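# Load four desk cartons onto cart, park in yellow bay

## Task

Move all four cartons from the desk onto the utility cart, then bring the cart into the yellow bay so that each of its four wheels is inside the taped border and none rests on the tape. No carton may overhang the edges of the cart's trays. At the end, release everything and back the robot away, so that nothing stays in place only because the robot holds it. The robot must not fall over or be left leaning.

## Robot and tools

Robot: a Hello Robot Stretch 4, one arm only. It has an omni-wheel base, a lift that travels up a mast, a telescoping arm that reaches forward, a wrist with yaw, pitch and roll joints, and a two-finger gripper. It is roughly 1.6 m tall, and the base rim stays within 0.23 m of the base origin. Objects may occasionally get a brief nudge from the scene.

Frames: the base frame sits on the floor under the base centre, with x ahead, y to the left and z up. hand_pose is reported in this frame and marks a point between the open fingertips; its printed position may be slightly off. With all wrist joints at zero, the hand axes line up with the base axes. The odometry frame is the base frame as it was when the scene began.

execute_actions: argument "actions" is a list holding one action or nothing. An empty list only returns the state and pictures. Optional "cameras" picks which images come back: head_camera, head_left_camera, head_right_camera, wrist_camera or "all". Omitting it, null, or ["all"] returns all; [] returns none; a wrong name rejects the call. An action holds "base", "joints" or both, plus optional "pace" and "contact_limits". Alternatively it holds only {"end_of_arm": "enable_torque"}, which restarts any wrist or gripper motor that has shut off, holding it where it is. Motions within one action begin together but can finish at different times.

"base" carries exactly one relative move, counted from the base position in the latest state report: translate_m (metres, ahead positive, -2 to 2), strafe_m (metres sideways, left positive, -2 to 2) or rotate_rad (radians on the spot, counter-clockwise from above positive, -3.2 to 3.2).

"joints" gives absolute targets keyed by name: lift_m 0 to 1.2 m; arm_m 0 to 0.55 m of extension; wrist_yaw_rad -1.134 to 4.276 (0 points forward, positive swings left, 3.14 is folded back, above 3.4 the arm may block it); wrist_pitch_rad -1.117 to 4.259 (0 level, 1.57 pointing down); wrist_roll_rad -1.117 to 4.259 (0 keeps both fingers level, positive turns clockwise as seen from behind the gripper); gripper_m -0.038 to 0.141, the fingertip gap in metres (negative means the tips press together). Done tolerances: lift and arm ±0.004, yaw and roll ±0.02, pitch ±0.05, gripper ±0.004. A joint target outside its range is clipped and the result notes it; any other bad value or unknown key rejects the call with no motion. A joint or base left out of an action may keep pushing to an earlier target without the statuses showing it.

"pace": "slow", "default", "fast" or "max" (default when absent); the base drives at up to 0.1/0.3/0.4/0.6 m/s and turns at up to 1/2/3/4 rad/s respectively, and above lift_m 0.2 these drop with lift height. "contact_limits" accepts only arm_m, from 0 (gentlest) to 0.75 (firmest), default 0.5, setting how hard the arm may press before halting.

wait: "seconds" 0 to 10; sends nothing new and returns state and images. zoom_image: "camera" and "region" [x0, y0, x1, y1] in pixels of that camera's newest full image, origin top-left, no more than 504 by 504. read_manual: optional "section", only "licences"; returns licence texts. finished_scene: "scene", the current scene's number; it ends the scene irreversibly and reports success, so the goal must already hold and stay held. A reply without any tool call ends the session.

If a call's result reports a stop, the remaining execute_actions, wait and finished_scene calls in that same reply are skipped. The robot keeps its last command while you think, and the scene keeps running.

Result lines: joint_positions; hand_pose; base_status and joint_status (done, off_target, contact_stop_at_<key>, limit_stop_at_<name>, time_out, torque_fault). After a contact, limit or time-out stop the target is dropped; contact stops leave the lift, arm or wheels slack, so a lift may sink or the base may roll until commanded again. limit_stop_at_tilt means a lean past 6 degrees and blocks motion until it eases. limit_stop_at_own_body means a self-collision was prevented; move away from the body. on_its_own lists what the call did not command ("held at" is a target). lidar_m: 12 distances in metres, 30-degree sectors starting straight ahead and going counter-clockwise (4th left, 7th behind, 10th right); "-" is nothing seen or closer than 0.25 m; it misses glass, thin legs and much behind the robot. wrist_depth_mm: 7x7 grid of median depths, 100 to 2000 mm. base_odometry counts wheel turns, so slip shows as motion; heading -3.142 to 3.142, left positive. If turned_by_wheels and turned_by_imu disagree by over about 0.1 rad, something was hit or wheels slipped. base_tilt in degrees (forward and right positive). motor_effort in percent, peak in brackets, noisy; for wheel_0, wheel_1 and wheel_2, positive turns the base right. "pictures" gives the image order.

Gripping: command a gap smaller than the carton; a lower value grips harder and pulls it inward. Status and gap do not confirm a hold; check images and a change in gripper effort. If fingertips stick on a surface, raise the lift.

Avoid: driving or turning with over 1 kg held and arm_m above 0.2, especially at fast paces; steady hard pushes with the gripper high; pressing the gripper into things (wrist torque_fault, then send enable_torque); a level gripper carrying more than about 2 kg; gripper pitched up while rolled. Drops, slams and hard hits cost. At the start, lift_m 0.4 with wrist_yaw_rad 0 in one action unfolds the wrist.

Each tool is called by a JSON object that holds its "name" and its "arguments".

## Session

{"name": "execute_actions", "arguments": {"actions": []}}

Scene clock: 0.00 s.
base_odometry: x=+0.000 y=+0.000 heading=+0.000 (m, m, rad; odometry frame)
turned_by_wheels: +0.000 (rad since the last result)
turned_by_imu: +0.000 (rad since the last result)
base_tilt: forward=-0.3 right=-0.1 (deg)
lidar_m: 0.70 0.70 1.74 1.60 1.65 1.96 1.03 1.03 2.39 1.74 1.34 0.80
base_status: not commanded
joint_positions: lift_m=+0.213 arm_m=-0.003 wrist_yaw_rad=+3.194 wrist_pitch_rad=-0.012 wrist_roll_rad=-0.011 gripper_m=+0.057
joint_status: not commanded
motor_effort: lift_m=+18 arm_m=+0 wrist_yaw_rad=+2 wrist_pitch_rad=-6 wrist_roll_rad=-1 gripper_m=-4 wheel_0=+0 wheel_1=+1 wheel_2=-1 (%)
hand_pose: x=-0.1244 y=+0.0723 z=+0.3948 quat_wxyz=(-0.026, +0.006, -0.005, +1.000) (m; base frame)
wrist_depth_mm: - - 136 - - - - / - - 137 - - - 1921 / - 112 138 - - - 1983 / 144 141 197 - - - - / 218 1366 1255 - - - 1921 / 219 1281 201 1366 194 1430 1366 / 217 891 991 107 1008 946 991
pictures: head_camera, head_left_camera, head_right_camera, wrist_camera
Images, in order (width x height): head_camera 420x560, head_left_camera 420x672, head_right_camera 420x672, wrist_camera 616x392.

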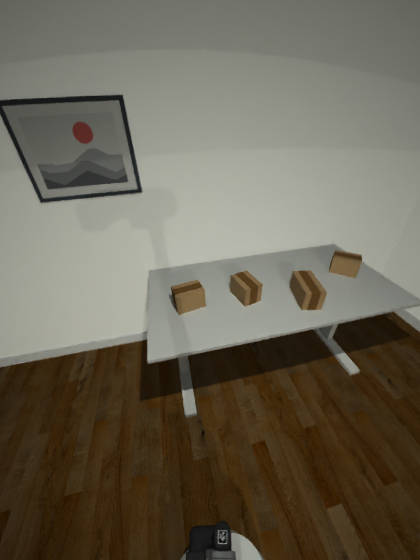

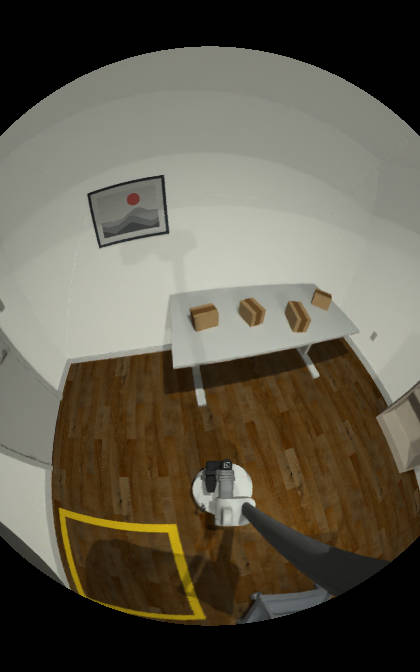

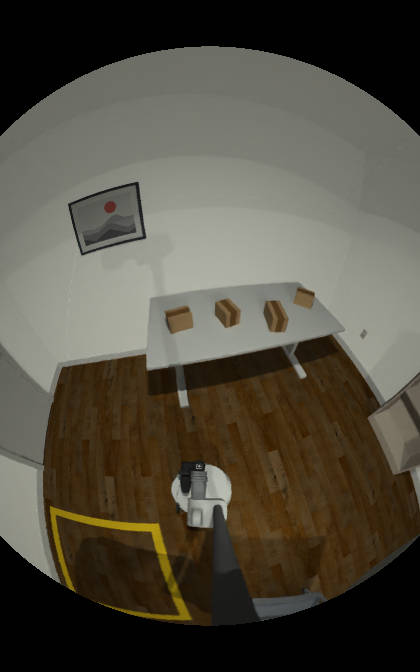

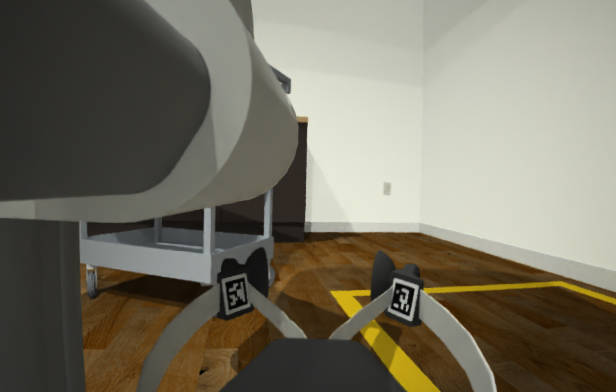

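{"name": "execute_actions", "arguments": {"actions": [{"base":{"rotate_rad":3.14},"joints":{"lift_m":0.4,"wrist_yaw_rad":0}}], "cameras": ["head_camera","head_left_camera"]}}

Scene clock: 8.07 s.
base_odometry: x=+0.000 y=+0.000 heading=+3.139 (m, m, rad; odometry frame)
turned_by_wheels: +3.139 (rad since the last result)
turned_by_imu: +3.230 (rad since the last result)
base_tilt: forward=-0.1 right=+0.0 (deg)
lidar_m: 1.01 1.08 2.35 1.78 1.31 0.80 0.71 0.71 1.79 1.60 1.64 1.99
base_status: done
joint_positions: lift_m=+0.400 arm_m=-0.003 wrist_yaw_rad=+0.000 wrist_pitch_rad=-0.012 wrist_roll_rad=-0.011 gripper_m=+0.057
joint_status: all done
motor_effort: lift_m=+21(23) arm_m=+0(1) wrist_yaw_rad=+1(7) wrist_pitch_rad=-6(6) wrist_roll_rad=-2(2) gripper_m=-5(2) wheel_0=-3(8) wheel_1=-2(6) wheel_2=-3(13) (%)
hand_pose: x=+0.4568 y=-0.0873 z=+0.5813 quat_wxyz=(+1.000, -0.005, -0.006, +0.000) (m; base frame)
wrist_depth_mm: - - - - - - 1863 / - 866 1160 - - - 1808 / - 1430 - - - - 1863 / - 1464 - - - - 1808 / - 891 1160 - - - 1921 / 1255 1366 201 - 195 1863 1756 / 1008 878 1138 107 1430 1308 1397
pictures: head_camera, head_left_camera
Images, in order (width x height): head_camera 420x560, head_left_camera 420x672.

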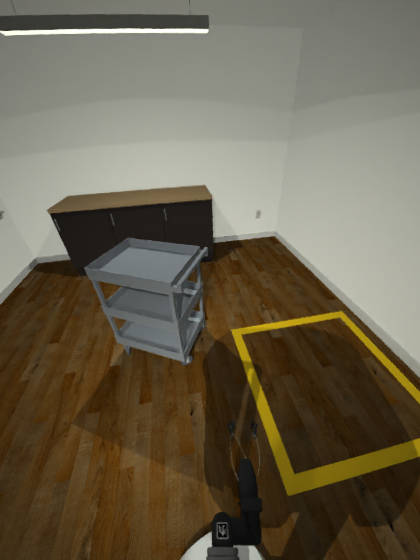

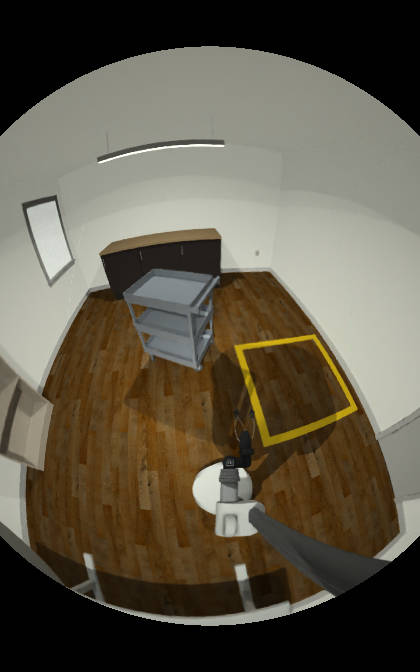

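{"name": "execute_actions", "arguments": {"actions": [{"base":{"rotate_rad":-2.92},"joints":{"lift_m":0.64,"gripper_m":0.141}}], "cameras": ["head_camera"]}}

Scene clock: 42.67 s.
base_odometry: x=+0.000 y=+0.000 heading=+0.220 (m, m, rad; odometry frame)
turned_by_wheels: -2.919 (rad since the last result)
turned_by_imu: -3.000 (rad since the last result)
base_tilt: forward=-0.3 right=-0.1 (deg)
lidar_m: 0.69 1.50 1.69 1.61 1.72 2.33 1.04 1.24 1.85 1.75 1.00 0.75
base_status: done
joint_positions: lift_m=+0.640 arm_m=-0.003 wrist_yaw_rad=+0.000 wrist_pitch_rad=-0.012 wrist_roll_rad=-0.011 gripper_m=+0.141
joint_status: all done
motor_effort: lift_m=+21(23) arm_m=+0(0) wrist_yaw_rad=+2(1) wrist_pitch_rad=-6(6) wrist_roll_rad=-1(1) gripper_m=-1(4) wheel_0=+3(9) wheel_1=+2(13) wheel_2=+3(10) (%)
hand_pose: x=+0.4568 y=-0.0875 z=+0.8213 quat_wxyz=(+1.000, -0.005, -0.006, +0.000) (m; base frame)
wrist_depth_mm: 1255 1255 1255 1281 1281 1281 1281 / 1281 1255 1281 1281 1255 1229 1229 / 1281 1255 1255 1308 1281 1255 1255 / 1308 1308 1281 1281 1281 1308 1255 / 1308 1308 798 759 854 715 878 / 1336 1308 559 496 525 206 517 / 1308 1308 1308 107 1308 1281 1281
pictures: head_camera
Images, in order (width x height): head_camera 420x560.

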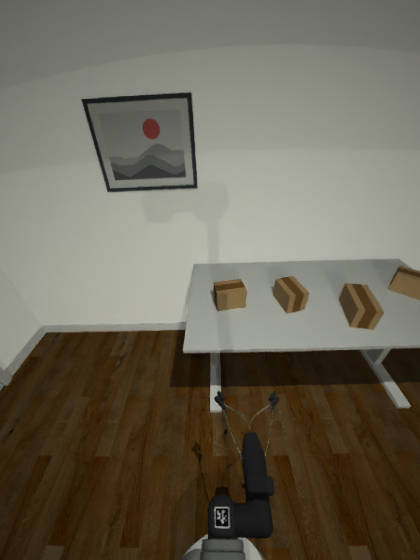

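{"name": "zoom_image", "arguments": {"camera": "head_camera", "region": [170, 240, 420, 370]}}

Region (170, 240, 420, 370) of head_camera's 420x560 image, scaled by 2.016, with more detail than that image has; it fills the top 262 rows of this view, and the rest is white.

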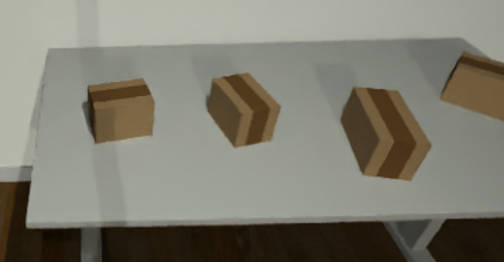

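{"name": "execute_actions", "arguments": {"actions": [{"base":{"translate_m":0.42},"joints":{"lift_m":1.03,"arm_m":0.4,"wrist_pitch_rad":1.57,"wrist_roll_rad":1.57},"pace":"fast"}], "cameras": ["head_camera","wrist_camera"]}}

Scene clock: 81.23 s.
base_odometry: x=+0.410 y=+0.092 heading=+0.220 (m, m, rad; odometry frame)
turned_by_wheels: +0.000 (rad since the last result)
turned_by_imu: +0.001 (rad since the last result)
base_tilt: forward=-0.2 right=+0.0 (deg)
lidar_m: 0.27 0.29 1.49 1.62 1.70 2.35 1.49 1.73 1.84 1.18 0.43 0.29
base_status: done
joint_positions: lift_m=+1.030 arm_m=+0.399 wrist_yaw_rad=+0.000 wrist_pitch_rad=+1.570 wrist_roll_rad=+1.570 gripper_m=+0.141
joint_status: all done
motor_effort: lift_m=+22(23) arm_m=+4(4) wrist_yaw_rad=+1(2) wrist_pitch_rad=+2(4) wrist_roll_rad=+0(5) gripper_m=-2(2) wheel_0=+3(9) wheel_1=+3(12) wheel_2=-2(13) (%)
hand_pose: x=+0.5704 y=-0.0874 z=+0.9194 quat_wxyz=(+0.501, +0.500, +0.500, -0.499) (m; base frame)
wrist_depth_mm: 430 424 427 424 415 415 418 / 427 427 427 424 421 418 1098 / 430 430 430 427 424 421 1160 / 439 433 310 310 430 424 891 / 436 433 312 310 427 427 931 / 439 439 312 314 433 212 931 / 445 439 315 107 430 430 1205
pictures: head_camera, wrist_camera
Images, in order (width x height): head_camera 420x560, wrist_camera 616x392.

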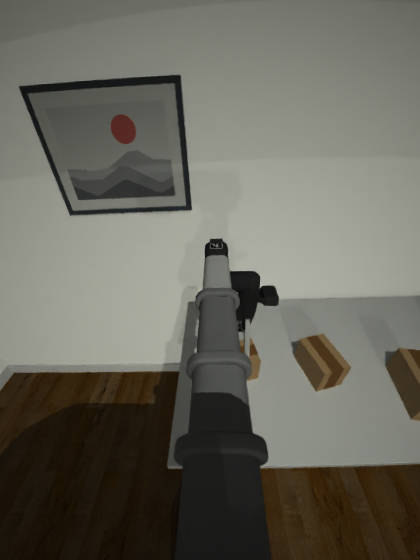

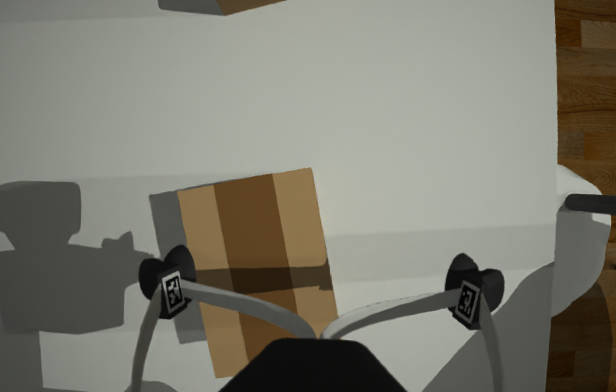

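{"name": "execute_actions", "arguments": {"actions": [{"joints":{"arm_m":0.443,"wrist_roll_rad":1.406},"pace":"fast"}], "cameras": ["wrist_camera"]}}

Scene clock: 106.13 s.
base_odometry: x=+0.410 y=+0.092 heading=+0.220 (m, m, rad; odometry frame)
turned_by_wheels: +0.000 (rad since the last result)
turned_by_imu: +0.001 (rad since the last result)
base_tilt: forward=-0.1 right=+0.0 (deg)
lidar_m: 0.28 0.30 1.47 1.62 1.73 2.32 1.49 1.76 1.82 1.19 0.40 0.31
base_status: not commanded
joint_positions: lift_m=+1.030 arm_m=+0.442 wrist_yaw_rad=+0.000 wrist_pitch_rad=+1.570 wrist_roll_rad=+1.406 gripper_m=+0.141
joint_status: all done
motor_effort: lift_m=+22(21) arm_m=+5(6) wrist_yaw_rad=+1(1) wrist_pitch_rad=+1(1) wrist_roll_rad=-2(6) gripper_m=-2(3) wheel_0=+3(3) wheel_1=+3(3) wheel_2=-2(2) (%)
hand_pose: x=+0.6133 y=-0.0874 z=+0.9194 quat_wxyz=(+0.540, +0.457, +0.539, -0.457) (m; base frame)
wrist_depth_mm: 427 424 424 418 418 418 415 / 427 427 424 427 421 418 418 / 433 430 427 427 421 421 421 / 433 433 430 309 424 424 421 / 433 433 430 310 430 427 424 / 442 439 314 312 315 211 427 / 442 439 436 107 436 430 430
pictures: wrist_camera
Images, in order (width x height): wrist_camera 616x392.

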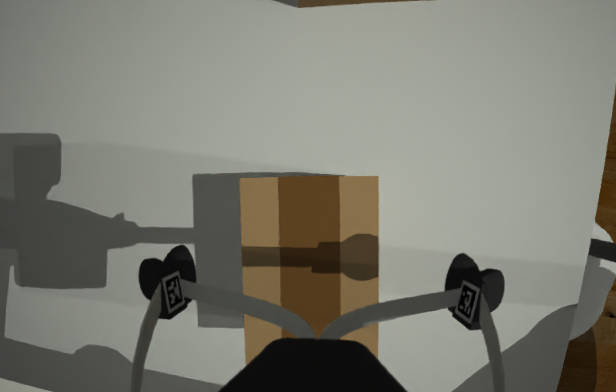

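{"name": "execute_actions", "arguments": {"actions": [{"joints":{"lift_m":0.915}}], "cameras": ["wrist_camera"]}}

{"name": "execute_actions", "arguments": {"actions": [{"joints":{"gripper_m":0.03}}], "cameras": ["wrist_camera"]}}

Scene clock: 112.83 s.
base_odometry: x=+0.410 y=+0.092 heading=+0.220 (m, m, rad; odometry frame)
turned_by_wheels: +0.000 (rad since the last result)
turned_by_imu: +0.001 (rad since the last result)
base_tilt: forward=-0.1 right=+0.1 (deg)
lidar_m: 0.29 0.30 1.48 1.62 1.71 2.35 1.49 1.75 1.82 1.18 0.41 0.30
base_status: not commanded
joint_positions: lift_m=+0.915 arm_m=+0.442 wrist_yaw_rad=+0.000 wrist_pitch_rad=+1.570 wrist_roll_rad=+1.406 gripper_m=+0.141
joint_status: all done
motor_effort: lift_m=+13(21) arm_m=+5(5) wrist_yaw_rad=+1(1) wrist_pitch_rad=+1(1) wrist_roll_rad=-2(2) gripper_m=+1(1) wheel_0=+3(3) wheel_1=+3(3) wheel_2=-2(2) (%)
hand_pose: x=+0.6133 y=-0.0874 z=+0.8051 quat_wxyz=(+0.540, +0.457, +0.539, -0.457) (m; base frame)
wrist_depth_mm: 312 310 307 307 306 304 303 / 312 312 309 309 309 307 304 / 315 314 314 310 309 309 307 / 317 317 195 193 194 312 307 / 320 315 196 195 194 310 309 / 320 319 197 196 195 212 310 / 324 322 198 107 197 314 314
pictures: wrist_camera
Images, in order (width x height): wrist_camera 616x392.

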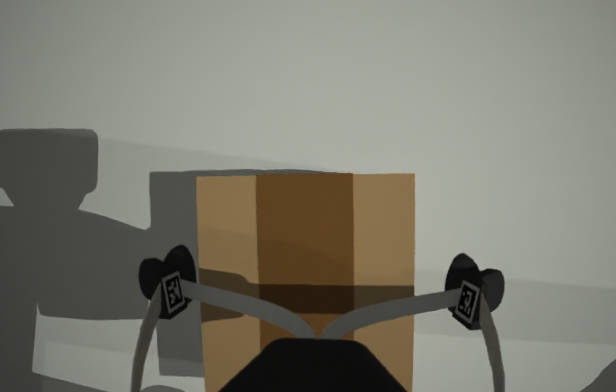

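Scene clock: 114.93 s.
base_odometry: x=+0.410 y=+0.092 heading=+0.220 (m, m, rad; odometry frame)
turned_by_wheels: +0.000 (rad since the last result)
turned_by_imu: +0.001 (rad since the last result)
base_tilt: forward=-0.1 right=+0.1 (deg)
lidar_m: 0.28 0.28 1.48 1.62 1.72 2.34 1.49 1.76 1.81 1.18 0.40 0.30
base_status: not commanded
joint_positions: lift_m=+0.915 arm_m=+0.442 wrist_yaw_rad=+0.000 wrist_pitch_rad=+1.570 wrist_roll_rad=+1.406 gripper_m=+0.031
joint_status: all done
motor_effort: lift_m=+15(15) arm_m=+4(5) wrist_yaw_rad=+1(0) wrist_pitch_rad=+1(9) wrist_roll_rad=-2(2) gripper_m=-31(33) wheel_0=+3(3) wheel_1=+3(3) wheel_2=-2(2) (%)
hand_pose: x=+0.6135 y=-0.0874 z=+0.8049 quat_wxyz=(+0.540, +0.457, +0.539, -0.457) (m; base frame)
wrist_depth_mm: 307 307 307 306 304 303 303 / 310 310 307 306 304 306 303 / 314 314 310 309 307 307 307 / 314 314 170 169 167 309 309 / 320 315 173 170 170 310 310 / 319 177 175 173 171 176 310 / 324 319 178 107 174 315 -
pictures: wrist_camera
Images, in order (width x height): wrist_camera 616x392.

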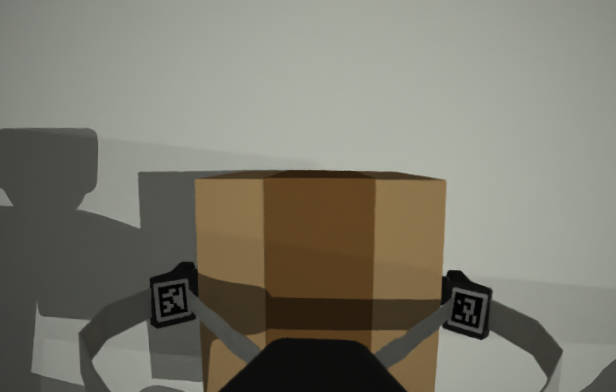

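{"name": "execute_actions", "arguments": {"actions": [{"joints":{"lift_m":1.0},"pace":"fast"}], "cameras": []}}

{"name": "execute_actions", "arguments": {"actions": [{"base":{"rotate_rad":2.95},"joints":{"arm_m":0.0}}], "cameras": ["head_camera"]}}

Scene clock: 144.30 s.
base_odometry: x=+0.410 y=+0.092 heading=+0.220 (m, m, rad; odometry frame)
turned_by_wheels: +0.000 (rad since the last result)
turned_by_imu: +0.001 (rad since the last result)
base_tilt: forward=-0.2 right=-0.1 (deg)
lidar_m: 0.26 0.29 1.48 1.62 1.72 2.33 1.49 1.75 1.83 1.17 0.41 0.30
base_status: not commanded
joint_positions: lift_m=+1.000 arm_m=+0.442 wrist_yaw_rad=+0.000 wrist_pitch_rad=+1.570 wrist_roll_rad=+1.406 gripper_m=+0.031
joint_status: all done
motor_effort: lift_m=+23(23) arm_m=+4(5) wrist_yaw_rad=+0(1) wrist_pitch_rad=+1(1) wrist_roll_rad=-3(1) gripper_m=-33(32) wheel_0=+3(3) wheel_1=+3(3) wheel_2=-2(2) (%)
hand_pose: x=+0.6135 y=-0.0874 z=+0.8893 quat_wxyz=(+0.540, +0.457, +0.539, -0.457) (m; base frame)
wrist_depth_mm: 397 394 392 389 392 387 387 / 399 397 394 392 392 384 384 / 397 399 397 392 392 392 389 / 402 394 171 168 167 392 389 / 404 402 172 170 169 397 397 / 407 177 174 173 172 176 397 / 410 407 177 107 173 402 -
pictures: none
No camera images: the call's "cameras" was empty. Leave "cameras" out to get every camera's image.

Scene clock: 147.43 s.
base_odometry: x=+0.410 y=+0.092 heading=-3.114 (m, m, rad; odometry frame)
turned_by_wheels: +2.949 (rad since the last result)
turned_by_imu: +3.034 (rad since the last result)
base_tilt: forward=-0.1 right=+0.1 (deg)
lidar_m: 1.46 1.56 1.96 1.80 0.53 0.34 0.28 0.31 1.30 1.61 1.63 2.04
base_status: done
joint_positions: lift_m=+1.000 arm_m=+0.001 wrist_yaw_rad=+0.000 wrist_pitch_rad=+1.570 wrist_roll_rad=+1.406 gripper_m=+0.031
joint_status: all done
motor_effort: lift_m=+23(23) arm_m=-5(6) wrist_yaw_rad=+1(1) wrist_pitch_rad=+1(4) wrist_roll_rad=-2(2) gripper_m=-31(32) wheel_0=-5(6) wheel_1=-4(10) wheel_2=-4(11) (%)
hand_pose: x=+0.1721 y=-0.0874 z=+0.8893 quat_wxyz=(+0.540, +0.457, +0.539, -0.457) (m; base frame)
wrist_depth_mm: 1138 1118 1138 1138 1118 1098 1118 / 1138 1118 1138 1138 1118 1118 1118 / 1138 1138 1118 1160 1118 1118 1118 / 1138 1138 171 168 168 1098 1138 / 1138 1138 172 170 168 661 387 / 1160 177 174 172 171 176 1160 / 1160 1160 178 107 174 1182 -
pictures: head_camera
Images, in order (width x height): head_camera 420x560.

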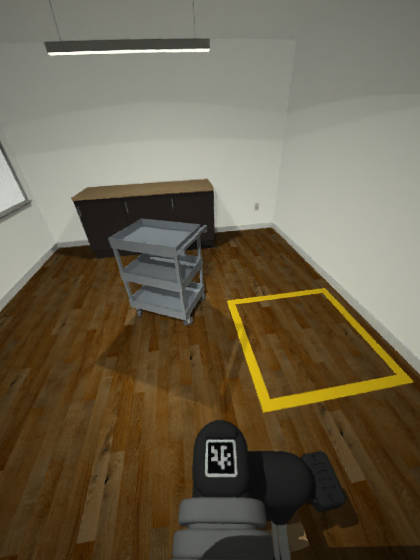

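{"name": "zoom_image", "arguments": {"camera": "head_camera", "region": [60, 170, 260, 340]}}

Region (60, 170, 260, 340) of head_camera's 420x560 image, scaled by 2.520, with more detail than that image has; it fills the top 428 rows of this view, and the rest is white.

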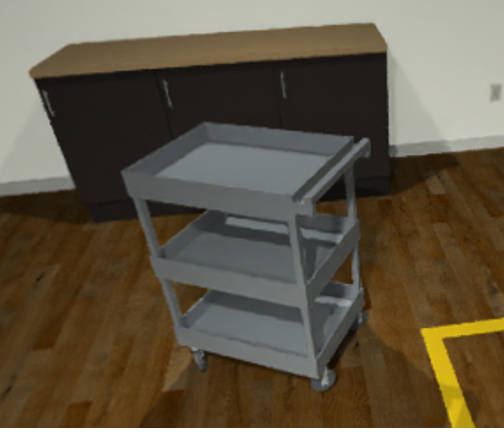

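{"name": "execute_actions", "arguments": {"actions": [{"base":{"rotate_rad":0.38},"joints":{"wrist_roll_rad":0.0}}], "cameras": []}}

{"name": "execute_actions", "arguments": {"actions": [{"base":{"translate_m":1.45},"pace":"fast"}], "cameras": []}}

{"name": "execute_actions", "arguments": {"actions": [{"base":{"rotate_rad":-0.65}}], "cameras": ["head_camera"]}}

Scene clock: 185.00 s.
base_odometry: x=+0.410 y=+0.092 heading=-2.735 (m, m, rad; odometry frame)
turned_by_wheels: +0.379 (rad since the last result)
turned_by_imu: +0.391 (rad since the last result)
base_tilt: forward=-0.1 right=+0.2 (deg)
lidar_m: 1.46 2.14 1.82 0.61 0.36 0.29 0.30 1.17 1.62 1.62 1.85 1.61
base_status: done
joint_positions: lift_m=+1.000 arm_m=+0.001 wrist_yaw_rad=+0.000 wrist_pitch_rad=+1.569 wrist_roll_rad=+0.000 gripper_m=+0.031
joint_status: all done
motor_effort: lift_m=+23(23) arm_m=-5(5) wrist_yaw_rad=+1(1) wrist_pitch_rad=+1(2) wrist_roll_rad=-2(8) gripper_m=-32(33) wheel_0=-4(7) wheel_1=-4(7) wheel_2=-3(10) (%)
hand_pose: x=+0.1722 y=-0.0874 z=+0.8893 quat_wxyz=(+0.708, +0.000, +0.707, +0.000) (m; base frame)
wrist_depth_mm: 1138 1138 1118 1098 1098 1078 1098 / 1138 1138 1138 1118 1098 1098 1078 / 1160 1182 1138 1118 1138 1078 1078 / 1160 1138 170 168 168 1098 1118 / 1182 1205 173 170 169 1098 1098 / 1182 177 175 174 171 176 1118 / 1205 1205 178 107 174 1138 -
pictures: none
No camera images: the call's "cameras" was empty. Leave "cameras" out to get every camera's image.

Scene clock: 190.50 s.
base_odometry: x=-0.922 y=-0.482 heading=-2.734 (m, m, rad; odometry frame)
turned_by_wheels: +0.000 (rad since the last result)
turned_by_imu: -0.001 (rad since the last result)
base_tilt: forward=-0.1 right=+0.1 (deg)
lidar_m: 0.29 0.54 1.76 1.48 1.65 1.73 1.72 2.33 1.96 0.29 0.25 0.25
base_status: done
joint_positions: lift_m=+1.000 arm_m=+0.000 wrist_yaw_rad=+0.000 wrist_pitch_rad=+1.569 wrist_roll_rad=+0.000 gripper_m=+0.031
joint_status: not commanded
motor_effort: lift_m=+21(23) arm_m=-1(5) wrist_yaw_rad=+2(25) wrist_pitch_rad=+2(51) wrist_roll_rad=-3(5) gripper_m=-31(32) wheel_0=+3(6) wheel_1=+3(9) wheel_2=+0(13) (%)
hand_pose: x=+0.1714 y=-0.0874 z=+0.8894 quat_wxyz=(+0.708, +0.000, +0.707, +0.000) (m; base frame)
wrist_depth_mm: 1160 1098 609 315 314 310 307 / 1138 1160 1138 320 317 314 310 / 1138 1160 1098 931 315 319 310 / 1160 1138 177 175 174 319 317 / 1205 1160 176 174 173 319 319 / 1160 176 175 173 172 175 320 / 1205 1182 174 107 170 1118 -
pictures: none
No camera images: the call's "cameras" was empty. Leave "cameras" out to get every camera's image.

Scene clock: 192.07 s.
base_odometry: x=-0.922 y=-0.482 heading=+2.900 (m, m, rad; odometry frame)
turned_by_wheels: -0.649 (rad since the last result)
turned_by_imu: -0.667 (rad since the last result)
base_tilt: forward=-0.2 right=+0.0 (deg)
lidar_m: 0.25 0.28 0.41 1.83 1.46 1.58 1.74 1.68 2.58 2.00 1.96 0.26
base_status: done
joint_positions: lift_m=+1.000 arm_m=+0.000 wrist_yaw_rad=+0.000 wrist_pitch_rad=+1.570 wrist_roll_rad=+0.000 gripper_m=+0.031
joint_status: not commanded
motor_effort: lift_m=+21(21) arm_m=-1(1) wrist_yaw_rad=+2(3) wrist_pitch_rad=+2(4) wrist_roll_rad=-2(2) gripper_m=-33(30) wheel_0=+4(11) wheel_1=+3(12) wheel_2=+2(10) (%)
hand_pose: x=+0.1714 y=-0.0874 z=+0.8894 quat_wxyz=(+0.708, +0.000, +0.707, +0.000) (m; base frame)
wrist_depth_mm: 327 324 319 315 312 298 242 / 327 327 322 320 317 277 244 / 1138 683 574 322 319 268 1078 / 1138 1138 177 175 175 1098 1098 / 1182 1160 177 174 173 1138 1118 / 1182 177 175 174 172 176 1138 / 1182 1205 174 107 170 1138 -
pictures: head_camera
Images, in order (width x height): head_camera 420x560.

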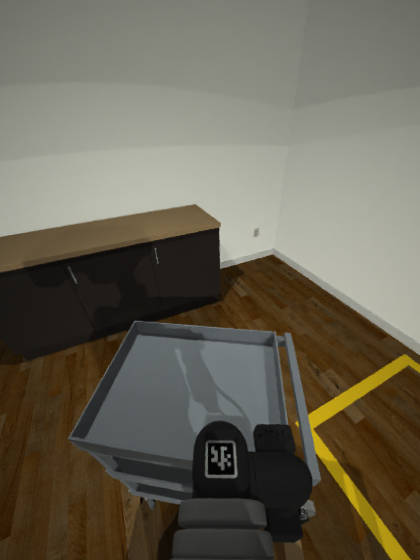

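{"name": "execute_actions", "arguments": {"actions": [{"base":{"rotate_rad":-0.11}}], "cameras": ["head_camera","head_left_camera","head_right_camera"]}}

Scene clock: 214.50 s.
base_odometry: x=-0.922 y=-0.482 heading=+2.790 (m, m, rad; odometry frame)
turned_by_wheels: -0.109 (rad since the last result)
turned_by_imu: -0.111 (rad since the last result)
base_tilt: forward=-0.1 right=+0.0 (deg)
lidar_m: 0.25 0.26 0.38 1.86 1.49 1.53 1.77 1.68 1.75 2.05 1.96 0.27
base_status: done
joint_positions: lift_m=+1.000 arm_m=+0.000 wrist_yaw_rad=+0.000 wrist_pitch_rad=+1.569 wrist_roll_rad=+0.000 gripper_m=+0.031
joint_status: not commanded
motor_effort: lift_m=+21(21) arm_m=-1(1) wrist_yaw_rad=+2(2) wrist_pitch_rad=+2(2) wrist_roll_rad=-3(2) gripper_m=-31(34) wheel_0=+4(8) wheel_1=+3(8) wheel_2=+4(9) (%)
hand_pose: x=+0.1714 y=-0.0874 z=+0.8894 quat_wxyz=(+0.708, +0.000, +0.707, +0.000) (m; base frame)
wrist_depth_mm: 327 324 322 317 315 250 1078 / 325 325 322 317 315 250 1098 / 330 327 325 320 306 1138 1098 / 1182 1160 177 175 174 1098 1098 / 1182 1160 176 174 173 1098 1118 / 1205 177 174 172 173 175 1118 / 1229 1182 174 107 170 1138 -
pictures: head_camera, head_left_camera, head_right_camera
Images, in order (width x height): head_camera 420x560, head_left_camera 420x672, head_right_camera 420x672.

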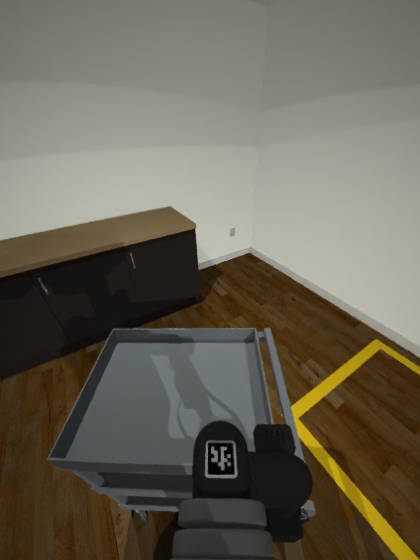

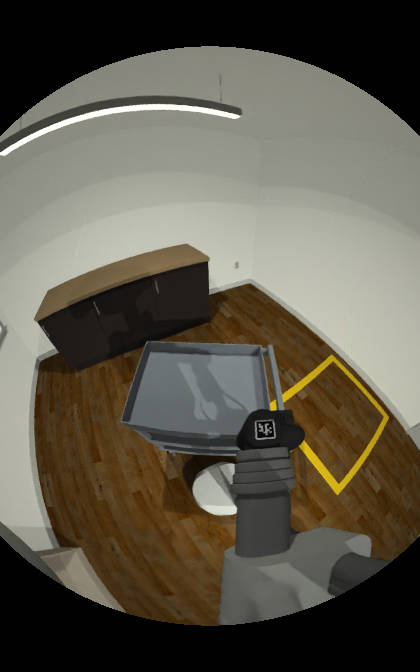

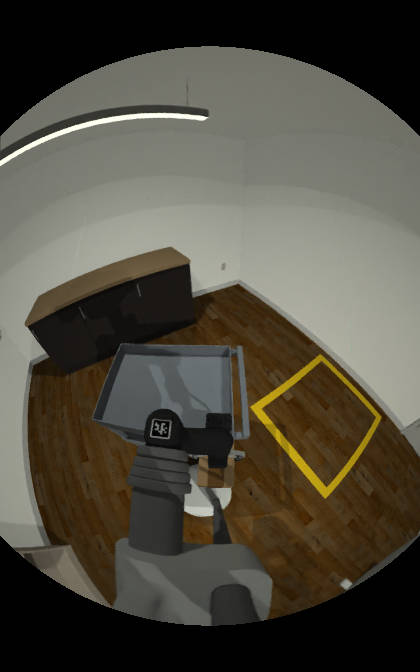

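{"name": "execute_actions", "arguments": {"actions": [{"joints":{"lift_m":1.1},"pace":"fast"}], "cameras": []}}

{"name": "execute_actions", "arguments": {"actions": [{"joints":{"arm_m":0.33},"pace":"fast"}], "cameras": ["wrist_camera","head_camera"]}}

Scene clock: 238.37 s.
base_odometry: x=-0.922 y=-0.482 heading=+2.790 (m, m, rad; odometry frame)
turned_by_wheels: +0.000 (rad since the last result)
turned_by_imu: +0.001 (rad since the last result)
base_tilt: forward=-0.2 right=+0.0 (deg)
lidar_m: 0.25 0.27 0.36 1.87 1.49 1.52 1.78 1.68 1.76 2.04 1.94 0.27
base_status: not commanded
joint_positions: lift_m=+1.100 arm_m=+0.000 wrist_yaw_rad=+0.000 wrist_pitch_rad=+1.569 wrist_roll_rad=+0.000 gripper_m=+0.031
joint_status: all done
motor_effort: lift_m=+23(24) arm_m=-1(1) wrist_yaw_rad=+2(2) wrist_pitch_rad=+2(2) wrist_roll_rad=-2(2) gripper_m=-34(31) wheel_0=+4(5) wheel_1=+3(3) wheel_2=+4(4) (%)
hand_pose: x=+0.1714 y=-0.0874 z=+0.9893 quat_wxyz=(+0.708, +0.000, +0.707, +0.000) (m; base frame)
wrist_depth_mm: 427 421 421 415 415 1205 1182 / 433 424 421 421 418 1205 1205 / 436 433 424 421 418 1205 1205 / 1255 1255 177 175 175 1229 1229 / 1308 1281 177 174 173 1229 1205 / 1308 177 175 172 172 176 1205 / 1308 1308 173 107 170 1229 1255
pictures: none
No camera images: the call's "cameras" was empty. Leave "cameras" out to get every camera's image.

Scene clock: 240.13 s.
base_odometry: x=-0.922 y=-0.482 heading=+2.790 (m, m, rad; odometry frame)
turned_by_wheels: +0.000 (rad since the last result)
turned_by_imu: +0.001 (rad since the last result)
base_tilt: forward=-0.2 right=+0.0 (deg)
lidar_m: 0.25 0.27 0.35 1.88 1.49 1.52 1.78 1.69 1.74 2.05 1.96 0.25
base_status: not commanded
joint_positions: lift_m=+1.100 arm_m=+0.329 wrist_yaw_rad=+0.000 wrist_pitch_rad=+1.569 wrist_roll_rad=+0.000 gripper_m=+0.031
joint_status: all done
motor_effort: lift_m=+23(23) arm_m=+4(6) wrist_yaw_rad=+0(0) wrist_pitch_rad=+3(4) wrist_roll_rad=-2(2) gripper_m=-30(31) wheel_0=+4(4) wheel_1=+3(3) wheel_2=+4(4) (%)
hand_pose: x=+0.5006 y=-0.0874 z=+0.9893 quat_wxyz=(+0.708, +0.000, +0.706, +0.000) (m; base frame)
wrist_depth_mm: 407 407 404 399 366 1182 1182 / 427 424 418 415 415 1205 1182 / 430 430 421 415 415 1229 1205 / 433 436 178 176 175 1205 1205 / 436 436 176 175 173 1205 1182 / 442 177 173 172 172 176 1205 / 445 442 174 107 170 1229 1255
pictures: head_camera, wrist_camera
Images, in order (width x height): head_camera 420x560, wrist_camera 616x392.

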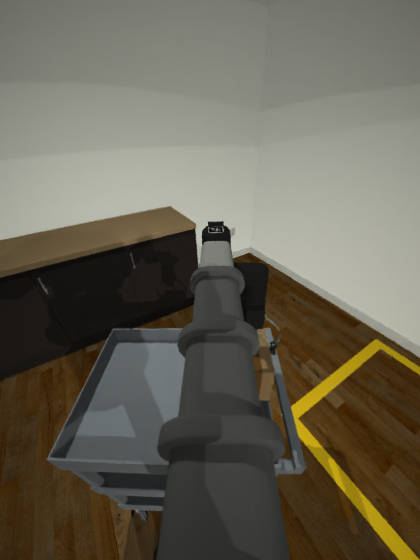

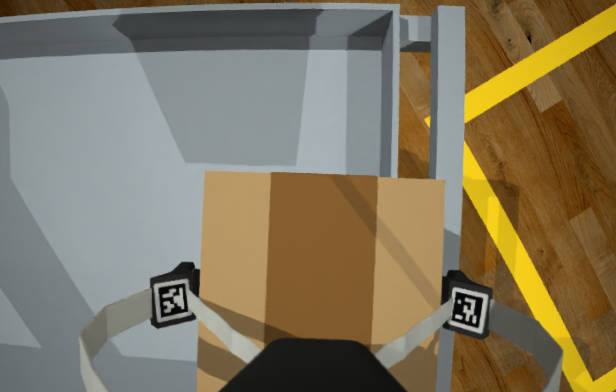

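{"name": "execute_actions", "arguments": {"actions": [{"joints":{"lift_m":0.972}}], "cameras": []}}

{"name": "execute_actions", "arguments": {"actions": [{"joints":{"gripper_m":0.125}}], "cameras": ["wrist_camera"]}}

Scene clock: 254.03 s.
base_odometry: x=-0.922 y=-0.482 heading=+2.790 (m, m, rad; odometry frame)
turned_by_wheels: +0.000 (rad since the last result)
turned_by_imu: +0.001 (rad since the last result)
base_tilt: forward=+0.0 right=+0.0 (deg)
lidar_m: 0.25 0.25 0.37 1.87 1.48 1.52 1.78 1.70 1.76 2.04 1.96 0.25
base_status: not commanded
joint_positions: lift_m=+0.972 arm_m=+0.329 wrist_yaw_rad=+0.000 wrist_pitch_rad=+1.569 wrist_roll_rad=+0.000 gripper_m=+0.031
joint_status: all done
motor_effort: lift_m=+15(20) arm_m=+4(5) wrist_yaw_rad=+1(0) wrist_pitch_rad=+2(4) wrist_roll_rad=-2(2) gripper_m=-33(34) wheel_0=+4(4) wheel_1=+3(3) wheel_2=+4(4) (%)
hand_pose: x=+0.5005 y=-0.0874 z=+0.8619 quat_wxyz=(+0.708, +0.000, +0.707, +0.000) (m; base frame)
wrist_depth_mm: 294 293 290 286 286 237 1078 / 298 296 291 290 286 240 1042 / 301 298 294 291 287 238 1078 / 304 303 177 175 174 239 1078 / 304 303 175 174 173 237 1098 / 307 177 175 173 172 176 1098 / 314 306 173 107 170 229 -
pictures: none
No camera images: the call's "cameras" was empty. Leave "cameras" out to get every camera's image.

Scene clock: 255.87 s.
base_odometry: x=-0.922 y=-0.482 heading=+2.790 (m, m, rad; odometry frame)
turned_by_wheels: +0.000 (rad since the last result)
turned_by_imu: +0.001 (rad since the last result)
base_tilt: forward=-0.2 right=+0.1 (deg)
lidar_m: 0.25 0.25 0.36 1.87 1.49 1.52 1.81 1.69 1.77 2.06 1.96 0.25
base_status: not commanded
joint_positions: lift_m=+0.973 arm_m=+0.329 wrist_yaw_rad=-0.002 wrist_pitch_rad=+1.575 wrist_roll_rad=+0.001 gripper_m=+0.125
joint_status: all done
motor_effort: lift_m=+8(15) arm_m=+5(5) wrist_yaw_rad=+8(8) wrist_pitch_rad=-14(15) wrist_roll_rad=-3(3) gripper_m=+0(33) wheel_0=+5(4) wheel_1=+3(3) wheel_2=+4(4) (%)
hand_pose: x=+0.4986 y=-0.0874 z=+0.8625 quat_wxyz=(+0.706, +0.001, +0.709, -0.001) (m; base frame)
wrist_depth_mm: 306 303 297 297 294 243 1060 / 307 306 303 300 296 244 1060 / 306 307 304 301 298 246 1098 / 312 307 187 183 183 245 1098 / 314 310 188 185 184 241 1060 / 315 314 189 187 185 192 1098 / 317 315 190 107 186 244 1118
pictures: wrist_camera
Images, in order (width x height): wrist_camera 616x392.

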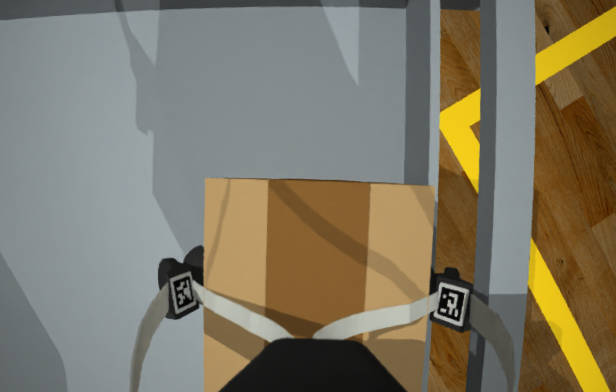

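{"name": "execute_actions", "arguments": {"actions": [{"joints":{"lift_m":1.05,"gripper_m":0.141},"pace":"fast"}], "cameras": []}}

{"name": "execute_actions", "arguments": {"actions": [{"base":{"rotate_rad":-2.575},"joints":{"arm_m":0.0}}], "cameras": []}}

{"name": "execute_actions", "arguments": {"actions": [{"base":{"translate_m":1.39},"joints":{"arm_m":0.4,"lift_m":1.03},"pace":"fast"}], "cameras": ["head_camera","wrist_camera"]}}

Scene clock: 288.20 s.
base_odometry: x=-0.922 y=-0.482 heading=+2.790 (m, m, rad; odometry frame)
turned_by_wheels: +0.000 (rad since the last result)
turned_by_imu: +0.001 (rad since the last result)
base_tilt: forward=-0.3 right=+0.0 (deg)
lidar_m: 0.25 0.26 0.38 1.87 1.49 1.53 1.78 1.68 1.75 2.06 1.95 0.26
base_status: not commanded
joint_positions: lift_m=+1.050 arm_m=+0.329 wrist_yaw_rad=+0.000 wrist_pitch_rad=+1.570 wrist_roll_rad=+0.000 gripper_m=+0.141
joint_status: all done
motor_effort: lift_m=+21(23) arm_m=+5(5) wrist_yaw_rad=+2(8) wrist_pitch_rad=+0(13) wrist_roll_rad=-2(3) gripper_m=-2(1) wheel_0=+3(4) wheel_1=+2(3) wheel_2=+3(4) (%)
hand_pose: x=+0.5002 y=-0.0874 z=+0.9394 quat_wxyz=(+0.707, +0.000, +0.707, +0.000) (m; base frame)
wrist_depth_mm: 375 373 368 366 353 715 1118 / 379 377 366 370 366 1138 1138 / 377 377 375 370 368 1118 1160 / 379 382 375 255 329 322 1182 / 389 382 259 256 301 319 1160 / 389 387 262 258 257 213 1182 / 392 389 387 107 1182 306 1160
pictures: none
No camera images: the call's "cameras" was empty. Leave "cameras" out to get every camera's image.

Scene clock: 291.27 s.
base_odometry: x=-0.922 y=-0.482 heading=+0.216 (m, m, rad; odometry frame)
turned_by_wheels: -2.574 (rad since the last result)
turned_by_imu: -2.646 (rad since the last result)
base_tilt: forward=-0.1 right=+0.2 (deg)
lidar_m: 1.69 1.77 2.05 1.95 0.26 0.25 0.25 0.38 1.83 1.45 1.49 1.79
base_status: done
joint_positions: lift_m=+1.050 arm_m=+0.001 wrist_yaw_rad=+0.000 wrist_pitch_rad=+1.570 wrist_roll_rad=+0.000 gripper_m=+0.141
joint_status: all done
motor_effort: lift_m=+21(21) arm_m=-5(7) wrist_yaw_rad=+2(0) wrist_pitch_rad=+0(0) wrist_roll_rad=-3(2) gripper_m=+0(0) wheel_0=+4(9) wheel_1=+2(8) wheel_2=+3(8) (%)
hand_pose: x=+0.1720 y=-0.0874 z=+0.9395 quat_wxyz=(+0.707, +0.000, +0.707, +0.000) (m; base frame)
wrist_depth_mm: 1182 1205 1160 1138 1160 1138 1138 / 1205 1182 1160 1182 1160 1160 1138 / 1205 1205 1160 1160 1182 1160 1138 / 1205 1229 1205 991 1205 1160 1160 / 1229 1182 991 991 1138 1160 1160 / 1255 1229 991 976 1182 211 1160 / 1229 1229 1060 107 1229 1205 1182
pictures: none
No camera images: the call's "cameras" was empty. Leave "cameras" out to get every camera's image.

Scene clock: 296.77 s.
base_odometry: x=+0.436 y=-0.184 heading=+0.216 (m, m, rad; odometry frame)
turned_by_wheels: +0.000 (rad since the last result)
turned_by_imu: +0.000 (rad since the last result)
base_tilt: forward=-0.2 right=+0.1 (deg)
lidar_m: 0.30 0.33 0.45 1.98 2.09 1.96 1.56 2.52 1.45 1.47 0.46 0.33
base_status: done
joint_positions: lift_m=+1.030 arm_m=+0.399 wrist_yaw_rad=+0.000 wrist_pitch_rad=+1.570 wrist_roll_rad=+0.000 gripper_m=+0.141
joint_status: all done
motor_effort: lift_m=+14(21) arm_m=+5(8) wrist_yaw_rad=+1(2) wrist_pitch_rad=+1(1) wrist_roll_rad=-1(2) gripper_m=-1(0) wheel_0=+3(7) wheel_1=+3(9) wheel_2=-1(13) (%)
hand_pose: x=+0.5703 y=-0.0874 z=+0.9200 quat_wxyz=(+0.707, +0.000, +0.707, +0.000) (m; base frame)
wrist_depth_mm: 430 427 424 421 415 410 404 / 430 430 421 307 415 413 410 / 436 430 310 309 424 418 415 / 439 436 314 312 427 421 399 / 445 439 314 310 427 424 379 / 449 445 436 436 433 212 362 / 452 449 442 107 439 430 349
pictures: head_camera, wrist_camera
Images, in order (width x height): head_camera 420x560, wrist_camera 616x392.

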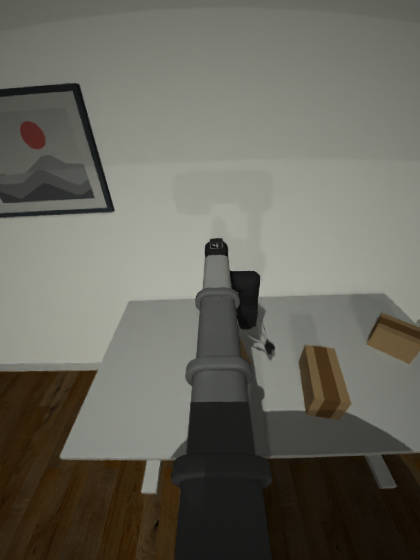

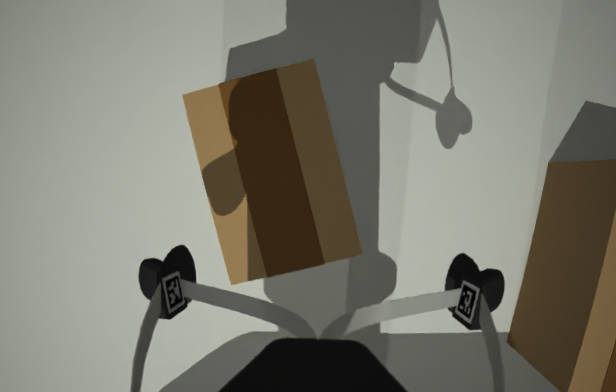

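{"name": "execute_actions", "arguments": {"actions": [{"base":{"strafe_m":0.032},"joints":{"arm_m":0.458,"wrist_roll_rad":-0.255},"pace":"fast"}], "cameras": ["wrist_camera"]}}

Scene clock: 314.93 s.
base_odometry: x=+0.429 y=-0.153 heading=+0.216 (m, m, rad; odometry frame)
turned_by_wheels: +0.000 (rad since the last result)
turned_by_imu: +0.001 (rad since the last result)
base_tilt: forward=-0.2 right=+0.1 (deg)
lidar_m: 0.30 0.32 0.45 1.94 2.05 2.76 1.56 2.57 1.49 1.48 0.43 0.32
base_status: done
joint_positions: lift_m=+1.030 arm_m=+0.457 wrist_yaw_rad=+0.000 wrist_pitch_rad=+1.570 wrist_roll_rad=-0.255 gripper_m=+0.141
joint_status: all done
motor_effort: lift_m=+14(14) arm_m=+5(4) wrist_yaw_rad=+1(2) wrist_pitch_rad=+1(0) wrist_roll_rad=-2(7) gripper_m=-2(0) wheel_0=+1(8) wheel_1=+1(12) wheel_2=+0(1) (%)
hand_pose: x=+0.6283 y=-0.0874 z=+0.9200 quat_wxyz=(+0.702, -0.090, +0.701, +0.090) (m; base frame)
wrist_depth_mm: 433 427 424 421 418 410 407 / 433 433 427 418 418 415 410 / 436 433 433 424 421 418 413 / 439 439 433 309 427 421 418 / 445 436 439 310 427 424 418 / 452 449 439 314 314 211 418 / 449 445 445 107 433 430 387
pictures: wrist_camera
Images, in order (width x height): wrist_camera 616x392.

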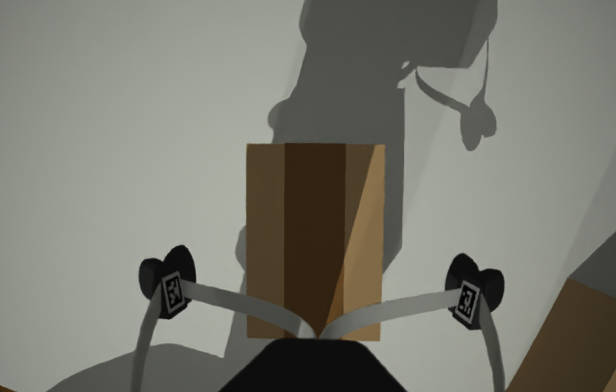

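Well aligned (247–385, center 316). Lower and grip.

{"name": "execute_actions", "arguments": {"actions": [{"joints":{"lift_m":0.915}}], "cameras": ["wrist_camera"]}}

{"name": "execute_actions", "arguments": {"actions": [{"joints":{"gripper_m":0.03}}], "cameras": []}}

Scene clock: 322.97 s.
base_odometry: x=+0.429 y=-0.153 heading=+0.216 (m, m, rad; odometry frame)
turned_by_wheels: +0.000 (rad since the last result)
turned_by_imu: +0.001 (rad since the last result)
base_tilt: forward=-0.1 right=+0.1 (deg)
lidar_m: 0.30 0.33 0.43 1.94 2.05 2.76 1.57 2.57 1.47 1.49 0.43 0.32
base_status: not commanded
joint_positions: lift_m=+0.915 arm_m=+0.457 wrist_yaw_rad=+0.000 wrist_pitch_rad=+1.570 wrist_roll_rad=-0.255 gripper_m=+0.141
joint_status: all done
motor_effort: lift_m=+13(14) arm_m=+5(5) wrist_yaw_rad=+2(1) wrist_pitch_rad=+1(1) wrist_roll_rad=-3(2) gripper_m=+0(1) wheel_0=+1(1) wheel_1=+1(1) wheel_2=+0(0) (%)
hand_pose: x=+0.6283 y=-0.0874 z=+0.8051 quat_wxyz=(+0.702, -0.090, +0.701, +0.090) (m; base frame)
wrist_depth_mm: 314 312 307 304 303 300 296 / 317 314 312 307 304 303 298 / 322 317 193 191 190 304 301 / 320 319 195 193 192 306 303 / 324 322 197 195 193 307 306 / 327 325 198 196 194 211 307 / 327 327 200 107 196 315 312
pictures: wrist_camera
Images, in order (width x height): wrist_camera 616x392.

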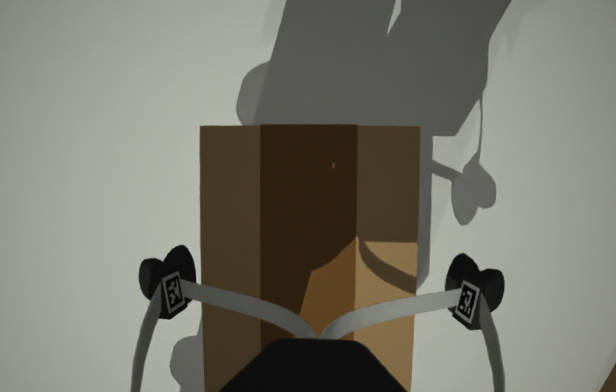

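Scene clock: 325.07 s.
base_odometry: x=+0.429 y=-0.153 heading=+0.216 (m, m, rad; odometry frame)
turned_by_wheels: +0.000 (rad since the last result)
turned_by_imu: +0.001 (rad since the last result)
base_tilt: forward=-0.1 right=+0.0 (deg)
lidar_m: 0.30 0.32 0.44 1.94 2.07 2.76 1.55 2.57 1.49 1.48 0.44 0.33
base_status: not commanded
joint_positions: lift_m=+0.915 arm_m=+0.457 wrist_yaw_rad=+0.000 wrist_pitch_rad=+1.570 wrist_roll_rad=-0.255 gripper_m=+0.031
joint_status: all done
motor_effort: lift_m=+17(17) arm_m=+5(5) wrist_yaw_rad=+1(1) wrist_pitch_rad=+0(2) wrist_roll_rad=-3(3) gripper_m=-32(34) wheel_0=+1(1) wheel_1=+1(1) wheel_2=+0(0) (%)
hand_pose: x=+0.6283 y=-0.0874 z=+0.8048 quat_wxyz=(+0.702, -0.090, +0.701, +0.090) (m; base frame)
wrist_depth_mm: 312 309 307 303 300 296 296 / 314 312 309 304 301 300 297 / 315 314 174 171 170 301 298 / 320 317 174 171 170 304 300 / 324 320 174 172 171 306 304 / 327 177 175 172 171 175 306 / 329 324 176 107 170 312 -
pictures: none
No camera images: the call's "cameras" was empty. Leave "cameras" out to get every camera's image.

{"name": "execute_actions", "arguments": {"actions": [{"joints":{"lift_m":1.0},"pace":"fast"}], "cameras": []}}

{"name": "execute_actions", "arguments": {"actions": [{"base":{"strafe_m":-0.155},"joints":{"arm_m":0.0,"wrist_roll_rad":0.0,"lift_m":1.1}}], "cameras": []}}

{"name": "execute_actions", "arguments": {"actions": [{"base":{"translate_m":-1.456},"pace":"fast"}], "cameras": []}}

{"name": "execute_actions", "arguments": {"actions": [{"base":{"rotate_rad":2.575}}], "cameras": ["head_camera","wrist_camera"]}}

Scene clock: 346.60 s.
base_odometry: x=+0.429 y=-0.153 heading=+0.216 (m, m, rad; odometry frame)
turned_by_wheels: +0.000 (rad since the last result)
turned_by_imu: +0.001 (rad since the last result)
base_tilt: forward=-0.1 right=-0.1 (deg)
lidar_m: 0.30 0.31 0.43 1.92 2.05 2.76 1.55 2.59 1.49 1.49 0.45 0.32
base_status: not commanded
joint_positions: lift_m=+0.999 arm_m=+0.457 wrist_yaw_rad=+0.000 wrist_pitch_rad=+1.570 wrist_roll_rad=-0.255 gripper_m=+0.031
joint_status: all done
motor_effort: lift_m=+24(28) arm_m=+5(5) wrist_yaw_rad=+2(1) wrist_pitch_rad=+1(1) wrist_roll_rad=-2(2) gripper_m=-31(33) wheel_0=+1(1) wheel_1=+1(1) wheel_2=+0(0) (%)
hand_pose: x=+0.6283 y=-0.0874 z=+0.8891 quat_wxyz=(+0.702, -0.090, +0.701, +0.090) (m; base frame)
wrist_depth_mm: 399 394 392 384 382 379 377 / 402 397 394 389 384 382 377 / 407 402 174 171 170 382 379 / 410 407 174 171 170 389 382 / 413 407 175 172 171 389 387 / 415 177 174 172 171 176 389 / 415 415 176 107 171 399 -
pictures: none
No camera images: the call's "cameras" was empty. Leave "cameras" out to get every camera's image.

Scene clock: 349.03 s.
base_odometry: x=+0.462 y=-0.304 heading=+0.216 (m, m, rad; odometry frame)
turned_by_wheels: +0.000 (rad since the last result)
turned_by_imu: +0.001 (rad since the last result)
base_tilt: forward=-0.2 right=+0.0 (deg)
lidar_m: 0.25 0.32 0.43 2.10 2.21 1.60 1.60 2.33 1.34 1.40 0.46 0.25
base_status: done
joint_positions: lift_m=+1.099 arm_m=+0.001 wrist_yaw_rad=+0.000 wrist_pitch_rad=+1.570 wrist_roll_rad=+0.000 gripper_m=+0.031
joint_status: all done
motor_effort: lift_m=+25(28) arm_m=-5(7) wrist_yaw_rad=+2(0) wrist_pitch_rad=+0(3) wrist_roll_rad=-1(0) gripper_m=-33(33) wheel_0=+2(12) wheel_1=-1(5) wheel_2=+0(0) (%)
hand_pose: x=+0.1719 y=-0.0874 z=+0.9891 quat_wxyz=(+0.707, +0.000, +0.707, +0.000) (m; base frame)
wrist_depth_mm: 500 496 496 492 484 477 473 / 508 500 496 492 488 480 480 / 1255 1255 174 171 170 1182 1160 / 1281 1308 174 172 170 1205 1205 / 1281 1281 175 172 171 1229 1205 / 1281 177 175 173 171 176 1205 / 1308 1281 176 107 170 1255 1255
pictures: none
No camera images: the call's "cameras" was empty. Leave "cameras" out to get every camera's image.

Scene clock: 354.93 s.
base_odometry: x=-0.960 y=-0.617 heading=+0.216 (m, m, rad; odometry frame)
turned_by_wheels: +0.000 (rad since the last result)
turned_by_imu: +0.004 (rad since the last result)
base_tilt: forward=-0.1 right=+0.0 (deg)
lidar_m: 1.76 1.84 2.19 0.35 0.25 0.25 0.27 0.38 1.72 1.34 1.37 1.85
base_status: done
joint_positions: lift_m=+1.099 arm_m=+0.001 wrist_yaw_rad=+0.000 wrist_pitch_rad=+1.570 wrist_roll_rad=+0.000 gripper_m=+0.031
joint_status: not commanded
motor_effort: lift_m=+25(25) arm_m=-5(5) wrist_yaw_rad=+1(2) wrist_pitch_rad=+0(2) wrist_roll_rad=+0(1) gripper_m=-32(34) wheel_0=-2(9) wheel_1=-2(8) wheel_2=+0(13) (%)
hand_pose: x=+0.1720 y=-0.0874 z=+0.9891 quat_wxyz=(+0.707, +0.000, +0.707, +0.000) (m; base frame)
wrist_depth_mm: 1255 1229 1229 1229 1205 1182 1160 / 1229 1229 1229 1205 1205 1205 1182 / 1255 1255 174 171 169 1205 1205 / 1281 1281 174 171 170 1229 1205 / 1281 1281 174 171 171 1229 1205 / 1308 177 175 172 171 176 1229 / 699 778 176 107 171 1255 1229
pictures: none
No camera images: the call's "cameras" was empty. Leave "cameras" out to get every camera's image.

Scene clock: 358.20 s.
base_odometry: x=-0.960 y=-0.617 heading=+2.790 (m, m, rad; odometry frame)
turned_by_wheels: +2.574 (rad since the last result)
turned_by_imu: +2.648 (rad since the last result)
base_tilt: forward=-0.2 right=+0.0 (deg)
lidar_m: 0.25 0.28 0.39 1.72 1.39 1.40 1.85 1.75 1.84 2.18 0.36 0.25
base_status: done
joint_positions: lift_m=+1.099 arm_m=+0.001 wrist_yaw_rad=+0.000 wrist_pitch_rad=+1.570 wrist_roll_rad=+0.000 gripper_m=+0.031
joint_status: not commanded
motor_effort: lift_m=+24(25) arm_m=-4(5) wrist_yaw_rad=+1(1) wrist_pitch_rad=+1(2) wrist_roll_rad=-1(0) gripper_m=-34(33) wheel_0=-3(6) wheel_1=-5(7) wheel_2=-4(10) (%)
hand_pose: x=+0.1721 y=-0.0874 z=+0.9892 quat_wxyz=(+0.707, +0.000, +0.707, +0.000) (m; base frame)
wrist_depth_mm: 424 421 421 415 410 404 1182 / 427 424 424 415 415 407 768 / 436 427 174 172 171 415 1205 / 1255 1308 175 172 170 1182 1205 / 1281 1281 175 172 171 1229 1205 / 1336 177 174 173 171 176 1229 / 1336 1281 176 107 170 1255 1229
pictures: head_camera, wrist_camera
Images, in order (width x height): head_camera 420x560, wrist_camera 616x392.

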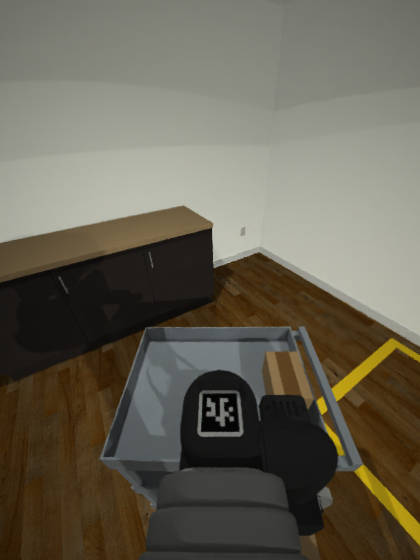

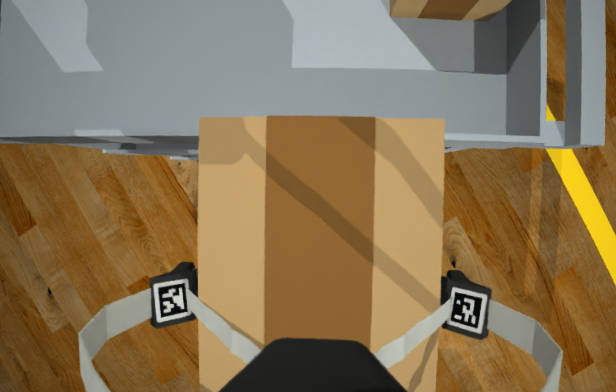

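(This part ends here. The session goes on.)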